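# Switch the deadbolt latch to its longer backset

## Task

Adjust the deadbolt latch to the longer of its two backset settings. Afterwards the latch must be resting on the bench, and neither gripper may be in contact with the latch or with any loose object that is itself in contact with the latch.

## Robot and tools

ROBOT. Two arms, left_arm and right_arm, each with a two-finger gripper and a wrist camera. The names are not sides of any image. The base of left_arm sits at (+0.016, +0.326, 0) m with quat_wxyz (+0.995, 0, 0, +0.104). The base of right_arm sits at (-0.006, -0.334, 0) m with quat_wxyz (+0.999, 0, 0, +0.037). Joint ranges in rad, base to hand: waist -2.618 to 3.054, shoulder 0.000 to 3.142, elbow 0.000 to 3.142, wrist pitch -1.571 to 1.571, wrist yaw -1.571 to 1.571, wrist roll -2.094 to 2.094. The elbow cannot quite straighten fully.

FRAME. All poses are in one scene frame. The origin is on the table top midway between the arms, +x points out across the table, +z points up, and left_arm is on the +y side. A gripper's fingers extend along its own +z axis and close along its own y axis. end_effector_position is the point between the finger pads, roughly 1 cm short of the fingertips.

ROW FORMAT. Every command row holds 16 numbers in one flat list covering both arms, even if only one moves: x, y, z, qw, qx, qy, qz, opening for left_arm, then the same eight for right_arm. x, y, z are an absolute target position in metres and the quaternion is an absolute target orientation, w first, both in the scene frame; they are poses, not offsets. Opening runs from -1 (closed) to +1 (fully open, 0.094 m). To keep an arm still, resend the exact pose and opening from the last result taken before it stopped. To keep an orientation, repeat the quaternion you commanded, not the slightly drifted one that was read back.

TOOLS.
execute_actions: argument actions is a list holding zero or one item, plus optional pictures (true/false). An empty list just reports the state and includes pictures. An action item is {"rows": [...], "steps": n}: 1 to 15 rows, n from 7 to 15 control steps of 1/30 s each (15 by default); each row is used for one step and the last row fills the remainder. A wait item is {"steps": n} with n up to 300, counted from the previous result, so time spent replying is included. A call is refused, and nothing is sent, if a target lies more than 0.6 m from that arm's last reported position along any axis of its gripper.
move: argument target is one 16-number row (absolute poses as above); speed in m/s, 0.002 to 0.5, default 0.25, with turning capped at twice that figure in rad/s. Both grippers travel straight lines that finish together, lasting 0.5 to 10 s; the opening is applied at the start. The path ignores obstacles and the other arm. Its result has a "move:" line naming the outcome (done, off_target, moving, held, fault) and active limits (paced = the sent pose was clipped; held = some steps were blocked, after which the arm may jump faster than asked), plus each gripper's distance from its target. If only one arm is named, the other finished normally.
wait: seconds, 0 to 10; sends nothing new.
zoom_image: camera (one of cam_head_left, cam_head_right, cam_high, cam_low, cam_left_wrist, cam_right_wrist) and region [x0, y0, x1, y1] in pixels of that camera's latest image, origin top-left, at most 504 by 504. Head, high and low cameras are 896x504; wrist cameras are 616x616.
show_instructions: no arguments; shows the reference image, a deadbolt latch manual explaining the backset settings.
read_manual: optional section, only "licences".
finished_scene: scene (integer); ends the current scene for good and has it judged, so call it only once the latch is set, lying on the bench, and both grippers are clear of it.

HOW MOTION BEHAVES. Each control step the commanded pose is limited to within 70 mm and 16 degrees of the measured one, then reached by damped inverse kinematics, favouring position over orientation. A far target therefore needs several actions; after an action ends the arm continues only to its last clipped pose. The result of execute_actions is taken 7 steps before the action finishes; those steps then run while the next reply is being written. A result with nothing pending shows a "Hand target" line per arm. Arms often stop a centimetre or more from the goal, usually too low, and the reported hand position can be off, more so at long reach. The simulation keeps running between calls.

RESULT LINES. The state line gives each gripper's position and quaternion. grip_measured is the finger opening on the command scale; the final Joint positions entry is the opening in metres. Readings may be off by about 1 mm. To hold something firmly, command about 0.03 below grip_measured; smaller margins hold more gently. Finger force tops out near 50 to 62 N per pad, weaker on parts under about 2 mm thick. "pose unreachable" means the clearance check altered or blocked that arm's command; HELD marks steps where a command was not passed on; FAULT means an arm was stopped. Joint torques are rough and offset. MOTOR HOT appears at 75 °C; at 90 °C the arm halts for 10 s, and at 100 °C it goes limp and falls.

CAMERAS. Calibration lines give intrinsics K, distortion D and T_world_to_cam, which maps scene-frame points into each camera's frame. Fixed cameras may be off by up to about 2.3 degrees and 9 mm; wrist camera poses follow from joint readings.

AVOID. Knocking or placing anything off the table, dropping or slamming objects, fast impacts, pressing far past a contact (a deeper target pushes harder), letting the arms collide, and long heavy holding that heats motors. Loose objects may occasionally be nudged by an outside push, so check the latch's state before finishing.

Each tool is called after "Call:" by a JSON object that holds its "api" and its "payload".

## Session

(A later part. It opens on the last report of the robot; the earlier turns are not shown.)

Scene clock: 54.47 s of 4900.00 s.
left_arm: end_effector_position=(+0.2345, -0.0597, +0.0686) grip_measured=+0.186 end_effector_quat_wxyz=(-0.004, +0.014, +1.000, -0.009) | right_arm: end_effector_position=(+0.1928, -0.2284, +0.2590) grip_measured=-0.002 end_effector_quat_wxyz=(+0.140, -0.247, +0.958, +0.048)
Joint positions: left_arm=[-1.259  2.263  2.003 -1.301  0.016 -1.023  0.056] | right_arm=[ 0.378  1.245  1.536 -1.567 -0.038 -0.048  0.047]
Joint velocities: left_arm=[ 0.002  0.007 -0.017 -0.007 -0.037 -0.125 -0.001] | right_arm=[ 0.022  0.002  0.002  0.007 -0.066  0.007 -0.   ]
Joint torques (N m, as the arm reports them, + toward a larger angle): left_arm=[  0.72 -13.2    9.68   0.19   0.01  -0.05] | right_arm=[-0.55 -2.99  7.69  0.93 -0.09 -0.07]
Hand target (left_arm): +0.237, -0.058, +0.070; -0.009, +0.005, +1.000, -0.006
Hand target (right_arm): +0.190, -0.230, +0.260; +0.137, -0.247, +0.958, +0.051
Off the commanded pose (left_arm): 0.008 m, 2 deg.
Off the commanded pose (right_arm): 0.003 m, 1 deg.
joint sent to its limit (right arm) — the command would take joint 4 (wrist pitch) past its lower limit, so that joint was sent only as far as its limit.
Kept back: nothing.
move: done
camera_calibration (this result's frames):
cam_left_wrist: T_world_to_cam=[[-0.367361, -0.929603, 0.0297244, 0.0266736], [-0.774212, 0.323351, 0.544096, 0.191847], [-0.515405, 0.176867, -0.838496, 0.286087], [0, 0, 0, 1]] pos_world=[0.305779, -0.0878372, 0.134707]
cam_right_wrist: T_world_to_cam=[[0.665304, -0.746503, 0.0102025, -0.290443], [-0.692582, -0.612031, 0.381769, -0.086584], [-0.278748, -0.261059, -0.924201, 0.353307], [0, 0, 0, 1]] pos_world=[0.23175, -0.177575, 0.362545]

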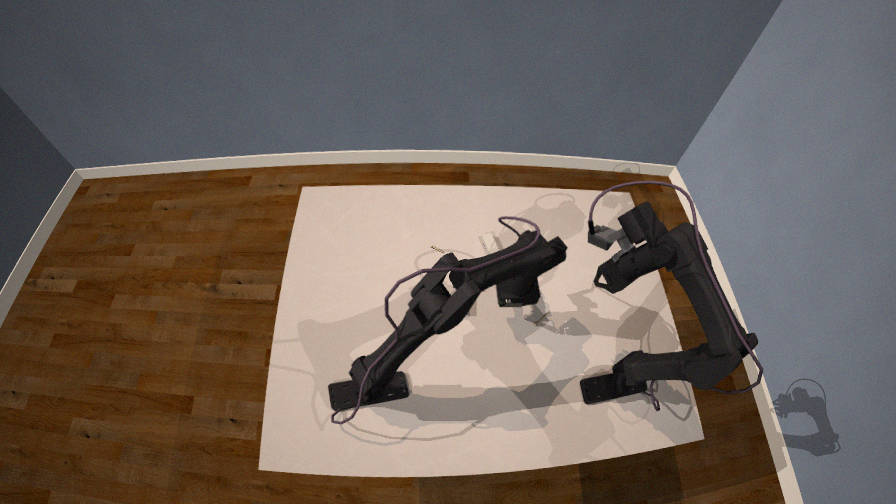

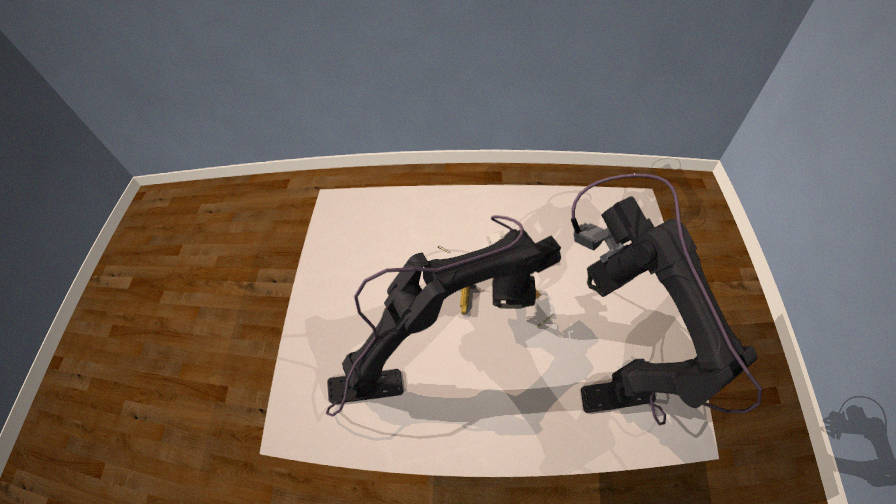

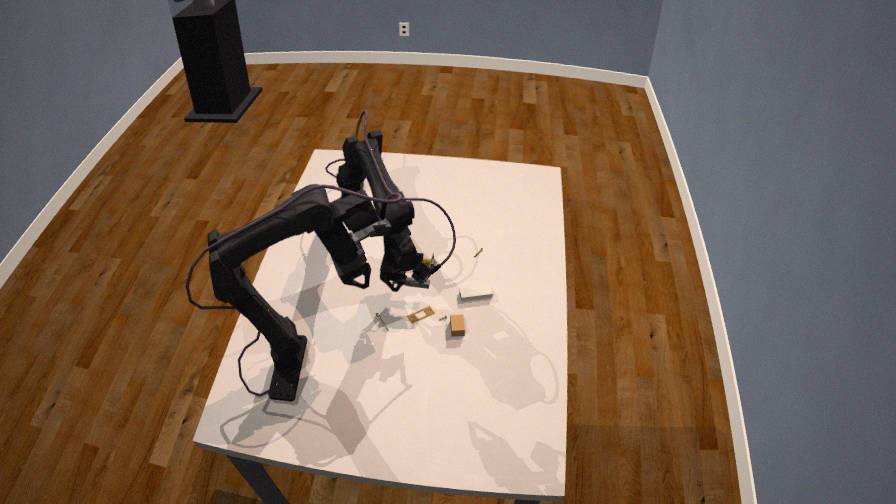

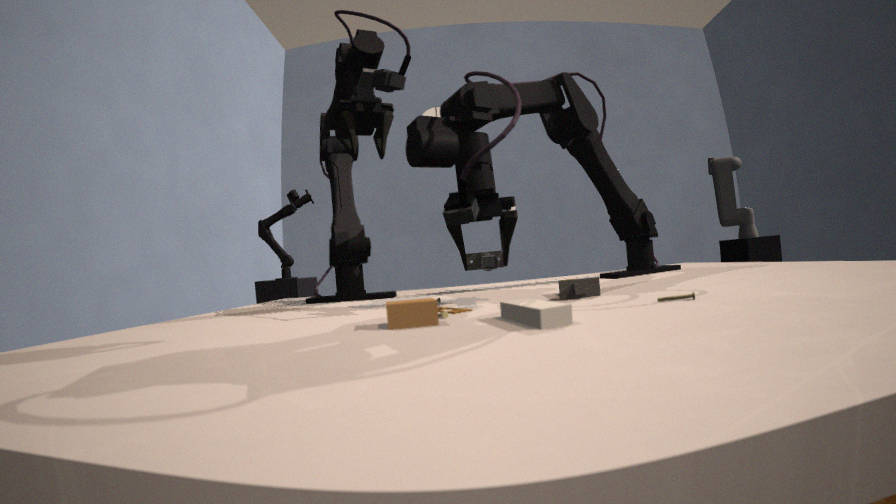

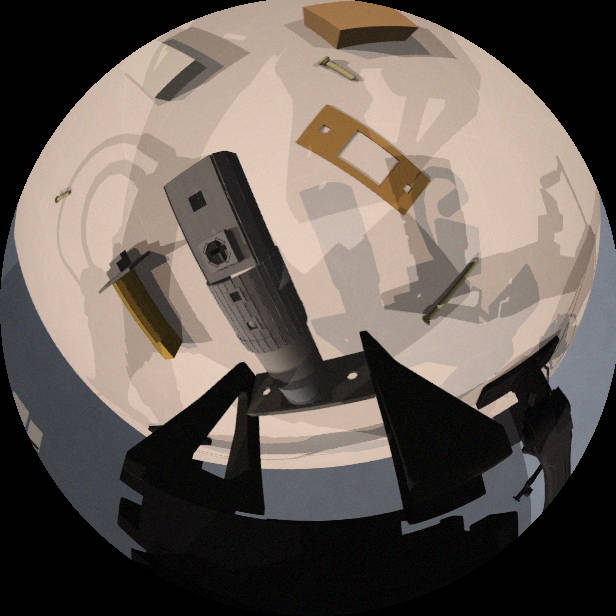

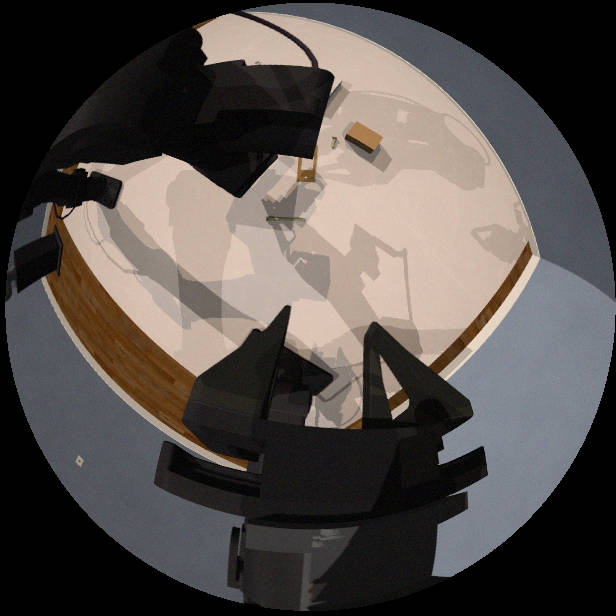

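Call:
{"api": "move", "payload": {"target": [0.235, -0.057, 0.014, 0.0, 0.0, 1.0, 0.0, 0.10, 0.19, -0.23, 0.26, 0.132, -0.247, 0.959, 0.05, 0.0], "speed": 0.1}}

Call:
{"api": "execute_actions", "payload": {"actions": [{"rows": [[0.235, -0.057, 0.02, 0.0, 0.0, 1.0, 0.0, 0.7, 0.19, -0.23, 0.26, 0.132, -0.247, 0.959, 0.05, 0.0]], "steps": 12}]}}

Call:
{"api": "move", "payload": {"target": [0.21, -0.03, 0.13, 0.0, 0.0, 1.0, 0.0, 0.7, 0.19, -0.23, 0.26, 0.132, -0.247, 0.959, 0.05, 0.0], "speed": 0.2}}

Scene clock: 55.93 s of 4900.00 s.
left_arm: end_effector_position=(+0.2341, -0.0567, +0.0200) grip_measured=+0.186 end_effector_quat_wxyz=(-0.005, +0.002, +1.000, -0.001) | right_arm: end_effector_position=(+0.1928, -0.2284, +0.2590) grip_measured=-0.002 end_effector_quat_wxyz=(+0.140, -0.247, +0.957, +0.048)
Joint positions: left_arm=[-1.259  2.289  1.854 -1.138  0.01  -1.046  0.056] | right_arm=[ 0.378  1.245  1.536 -1.567 -0.038 -0.048  0.047]
Joint velocities: left_arm=[-0.002 -0.017 -0.012 -0.051  0.022 -0.037  0.   ] | right_arm=[ 0.017  0.002  0.002  0.007 -0.051 -0.007  0.001]
Joint torques (N m, as the arm reports them, + toward a larger angle): left_arm=[ -0.11 -13.3    6.37   0.49  -0.13  -0.05] | right_arm=[-0.54 -2.92  7.63  0.92 -0.07 -0.09]
Hand target (left_arm): +0.235, -0.058, +0.014; -0.000, -0.000, +1.000, +0.000
Hand target (right_arm): +0.190, -0.230, +0.260; +0.137, -0.247, +0.958, +0.051
Off the commanded pose (left_arm): 0.006 m, 1 deg.
Off the commanded pose (right_arm): 0.003 m, 1 deg.
joint sent to its limit (right arm) — the command would take joint 4 (wrist pitch) past its lower limit, so that joint was sent only as far as its limit.
Kept back: nothing.
move: done
camera_calibration (this result's frames):
cam_left_wrist: T_world_to_cam=[[-0.345939, -0.938114, 0.0163748, 0.0255068], [-0.780757, 0.297503, 0.549465, 0.216958], [-0.520332, 0.177297, -0.835356, 0.245813], [0, 0, 0, 1]] pos_world=[0.306119, -0.084199, 0.0857133]
cam_right_wrist: T_world_to_cam=[[0.665847, -0.746015, 0.0104237, -0.290494], [-0.692182, -0.612465, 0.381799, -0.0867677], [-0.278443, -0.261435, -0.924187, 0.353159], [0, 0, 0, 1]] pos_world=[0.2317, -0.177527, 0.36254]

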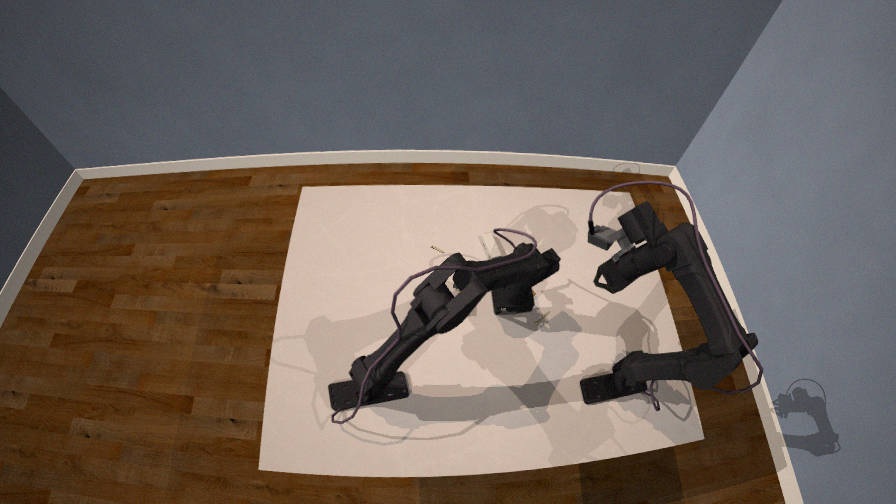

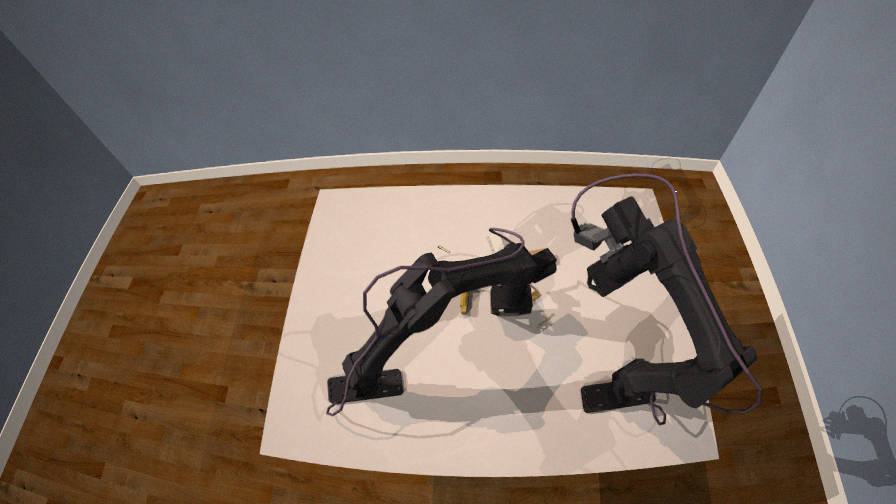

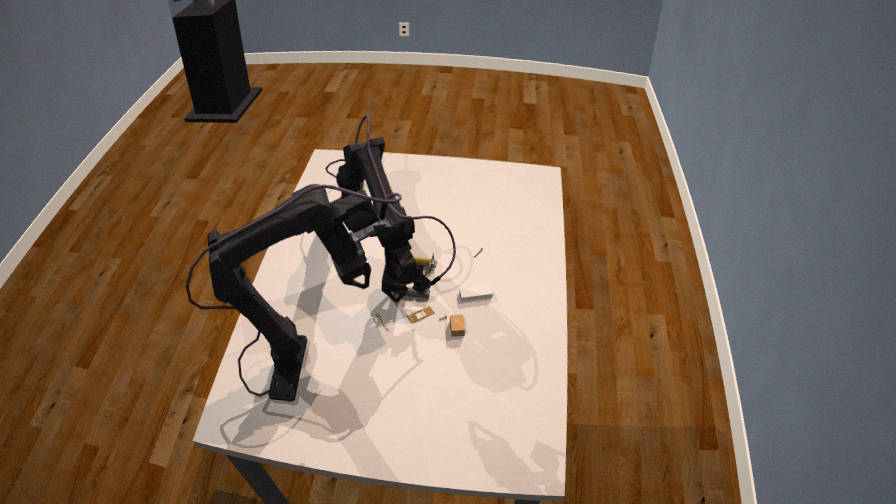

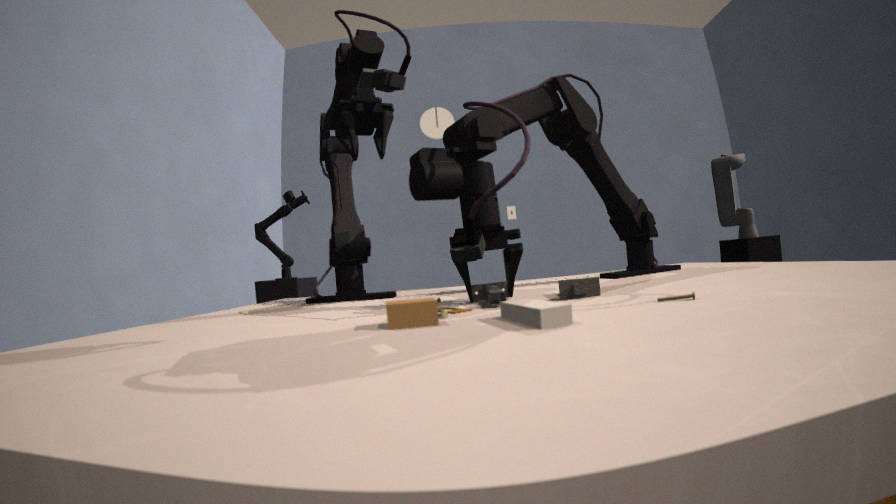

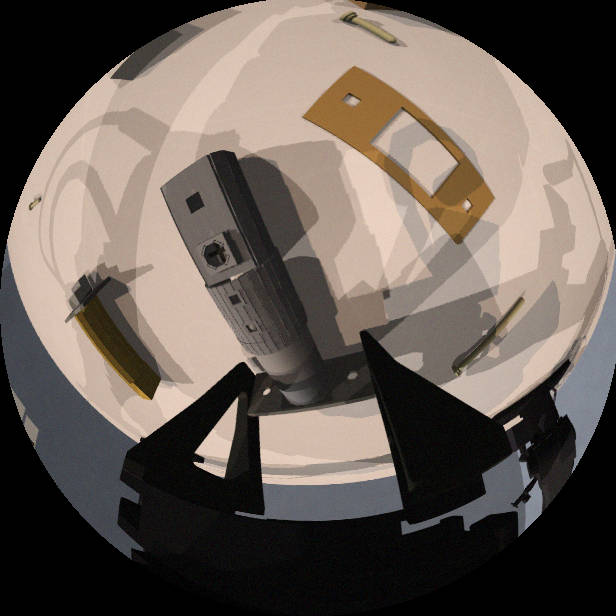

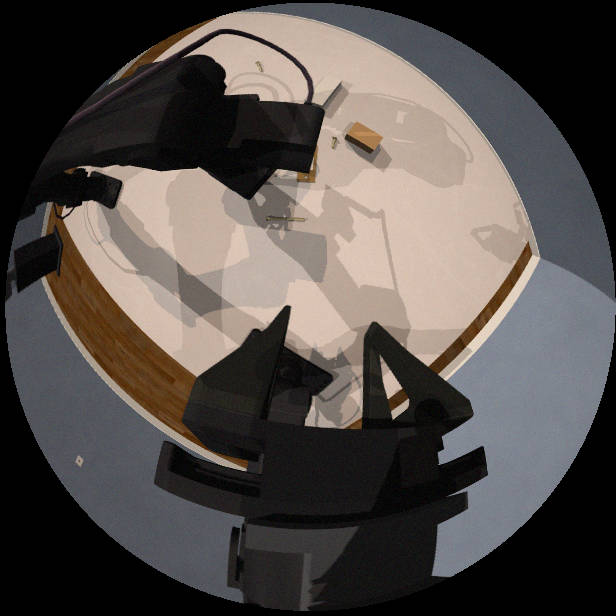

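Scene clock: 56.10 s of 4900.00 s.
left_arm: end_effector_position=(+0.2341, -0.0561, +0.0200) grip_measured=+0.696 end_effector_quat_wxyz=(-0.005, +0.002, +1.000, +0.000) | right_arm: end_effector_position=(+0.1928, -0.2284, +0.2590) grip_measured=-0.002 end_effector_quat_wxyz=(+0.140, -0.247, +0.957, +0.048)
Joint positions: left_arm=[-1.259  2.289  1.854 -1.14   0.008 -1.047  0.08 ] | right_arm=[ 0.378  1.245  1.536 -1.567 -0.038 -0.048  0.047]
Joint velocities: left_arm=[-0.007 -0.007 -0.002 -0.007  0.051  0.007  0.003] | right_arm=[-0.007 -0.012 -0.007  0.066  0.051  0.007  0.001]
Joint torques (N m, as the arm reports them, + toward a larger angle): left_arm=[ -0.15 -14.03   7.34   0.36  -0.11  -0.06] | right_arm=[-0.66 -2.92  7.75  0.93 -0.1  -0.06]
joint sent to its limit (right arm) — the command would take joint 4 (wrist pitch) past its lower limit, so that joint was sent only as far as its limit.
Steps of this call (steps 1 to 5: the first 5 steps of this action). Readings (end_effector_position):
1: left_arm (+0.2342, -0.0568, +0.0200) | right_arm (+0.1928, -0.2284, +0.2590)
2: left_arm (+0.2340, -0.0562, +0.0201) | right_arm (+0.1928, -0.2284, +0.2590)
4: left_arm (+0.2341, -0.0561, +0.0200) | right_arm (+0.1928, -0.2284, +0.2590)
5: the state above

Scene clock: 57.57 s of 4900.00 s.
left_arm: end_effector_position=(+0.2129, -0.0289, +0.1238) grip_measured=+0.697 end_effector_quat_wxyz=(-0.003, -0.001, +1.000, -0.002) | right_arm: end_effector_position=(+0.1928, -0.2284, +0.2590) grip_measured=-0.002 end_effector_quat_wxyz=(+0.140, -0.247, +0.957, +0.048)
Joint positions: left_arm=[-1.271  2.107  1.973 -1.436  0.008 -1.065  0.08 ] | right_arm=[ 0.378  1.245  1.536 -1.567 -0.038 -0.048  0.047]
Joint velocities: left_arm=[-0.007 -0.017  0.007 -0.066  0.095  0.007  0.   ] | right_arm=[ 0.022 -0.007  0.002 -0.022  0.051 -0.007  0.001]
Joint torques (N m, as the arm reports them, + toward a larger angle): left_arm=[ -0.66 -13.2    8.78   0.16  -0.09  -0.07] | right_arm=[-0.66 -2.94  7.67  0.93 -0.09 -0.07]
Hand target (left_arm): +0.209, -0.028, +0.130; -0.000, +0.000, +1.000, -0.000
Hand target (right_arm): +0.190, -0.230, +0.260; +0.137, -0.247, +0.958, +0.051
Off your previous action's commanded pose (left_arm): 0.001 m, 1 deg at its last step (step 7 of this call).
Off your previous action's commanded pose (right_arm): 0.003 m, 1 deg at its last step (step 7 of this call).
Off the commanded pose (left_arm): 0.007 m, 0 deg.
Off the commanded pose (right_arm): 0.003 m, 1 deg.
joint sent to its limit (right arm) — the command would take joint 4 (wrist pitch) past its lower limit, so that joint was sent only as far as its limit.
Kept back: nothing.
move: done
camera_calibration (this result's frames):
cam_left_wrist: T_world_to_cam=[[-0.339902, -0.940311, 0.0167855, 0.0411902], [-0.784368, 0.293289, 0.546578, 0.136097], [-0.518877, 0.172617, -0.83724, 0.316234], [0, 0, 0, 1]] pos_world=[0.284837, -0.0557715, 0.189685]
cam_right_wrist: T_world_to_cam=[[0.665847, -0.746015, 0.0104237, -0.290494], [-0.692182, -0.612465, 0.381799, -0.0867677], [-0.278443, -0.261435, -0.924187, 0.353159], [0, 0, 0, 1]] pos_world=[0.2317, -0.177527, 0.36254]

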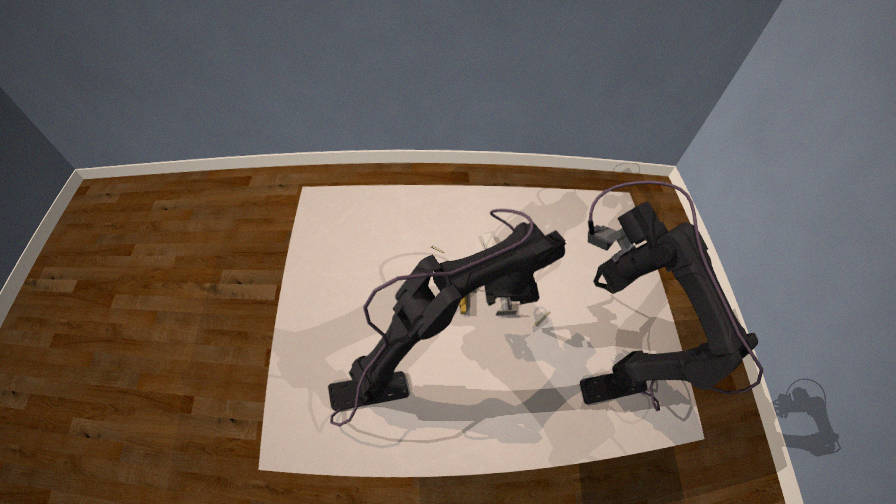

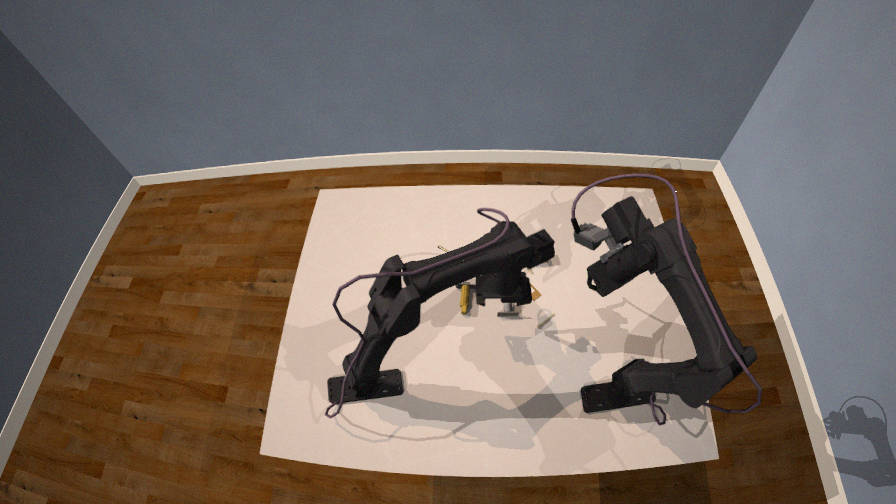

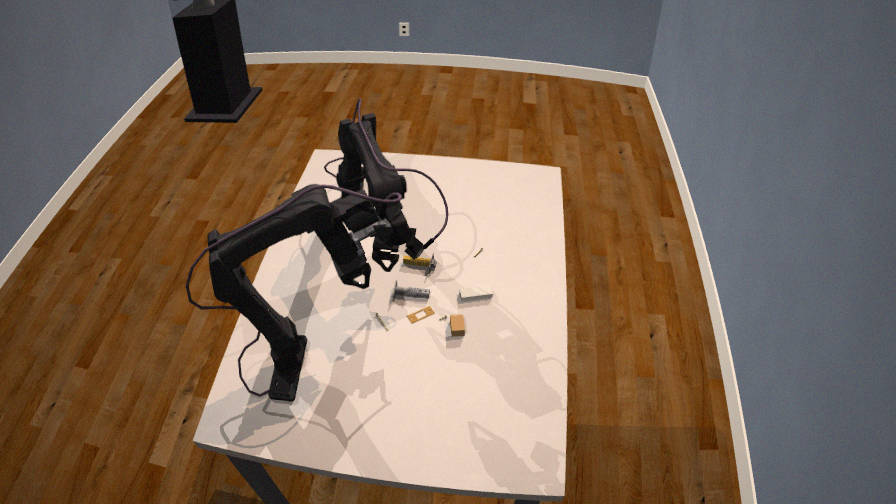

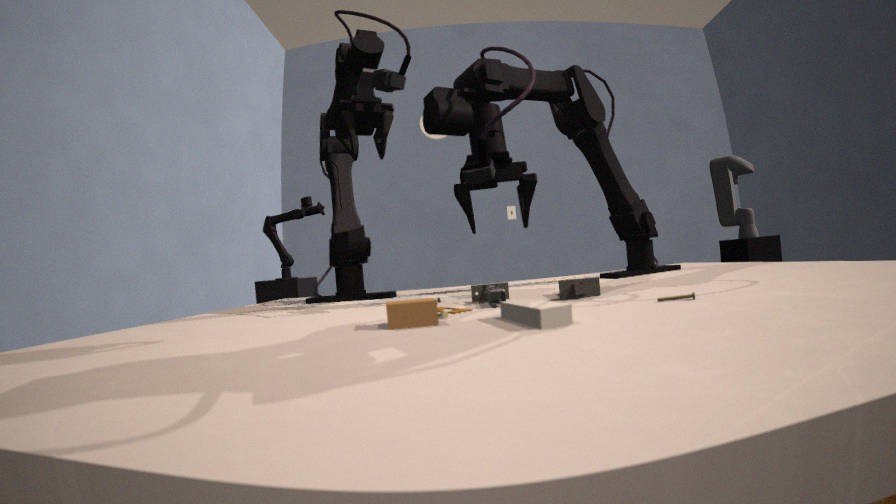

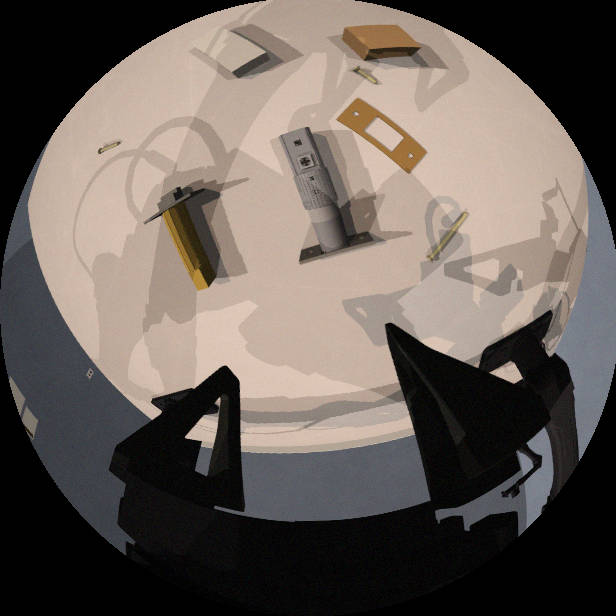

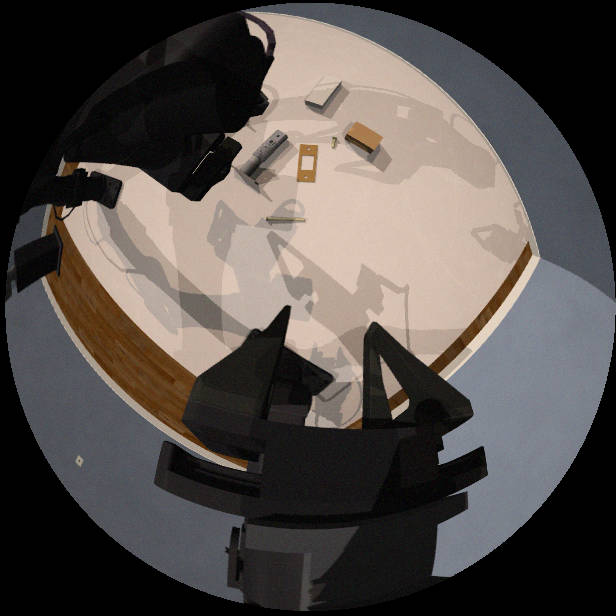

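Call:
{"api": "finished_scene", "payload": {"scene": 2}}

The scene is finished: the task was done.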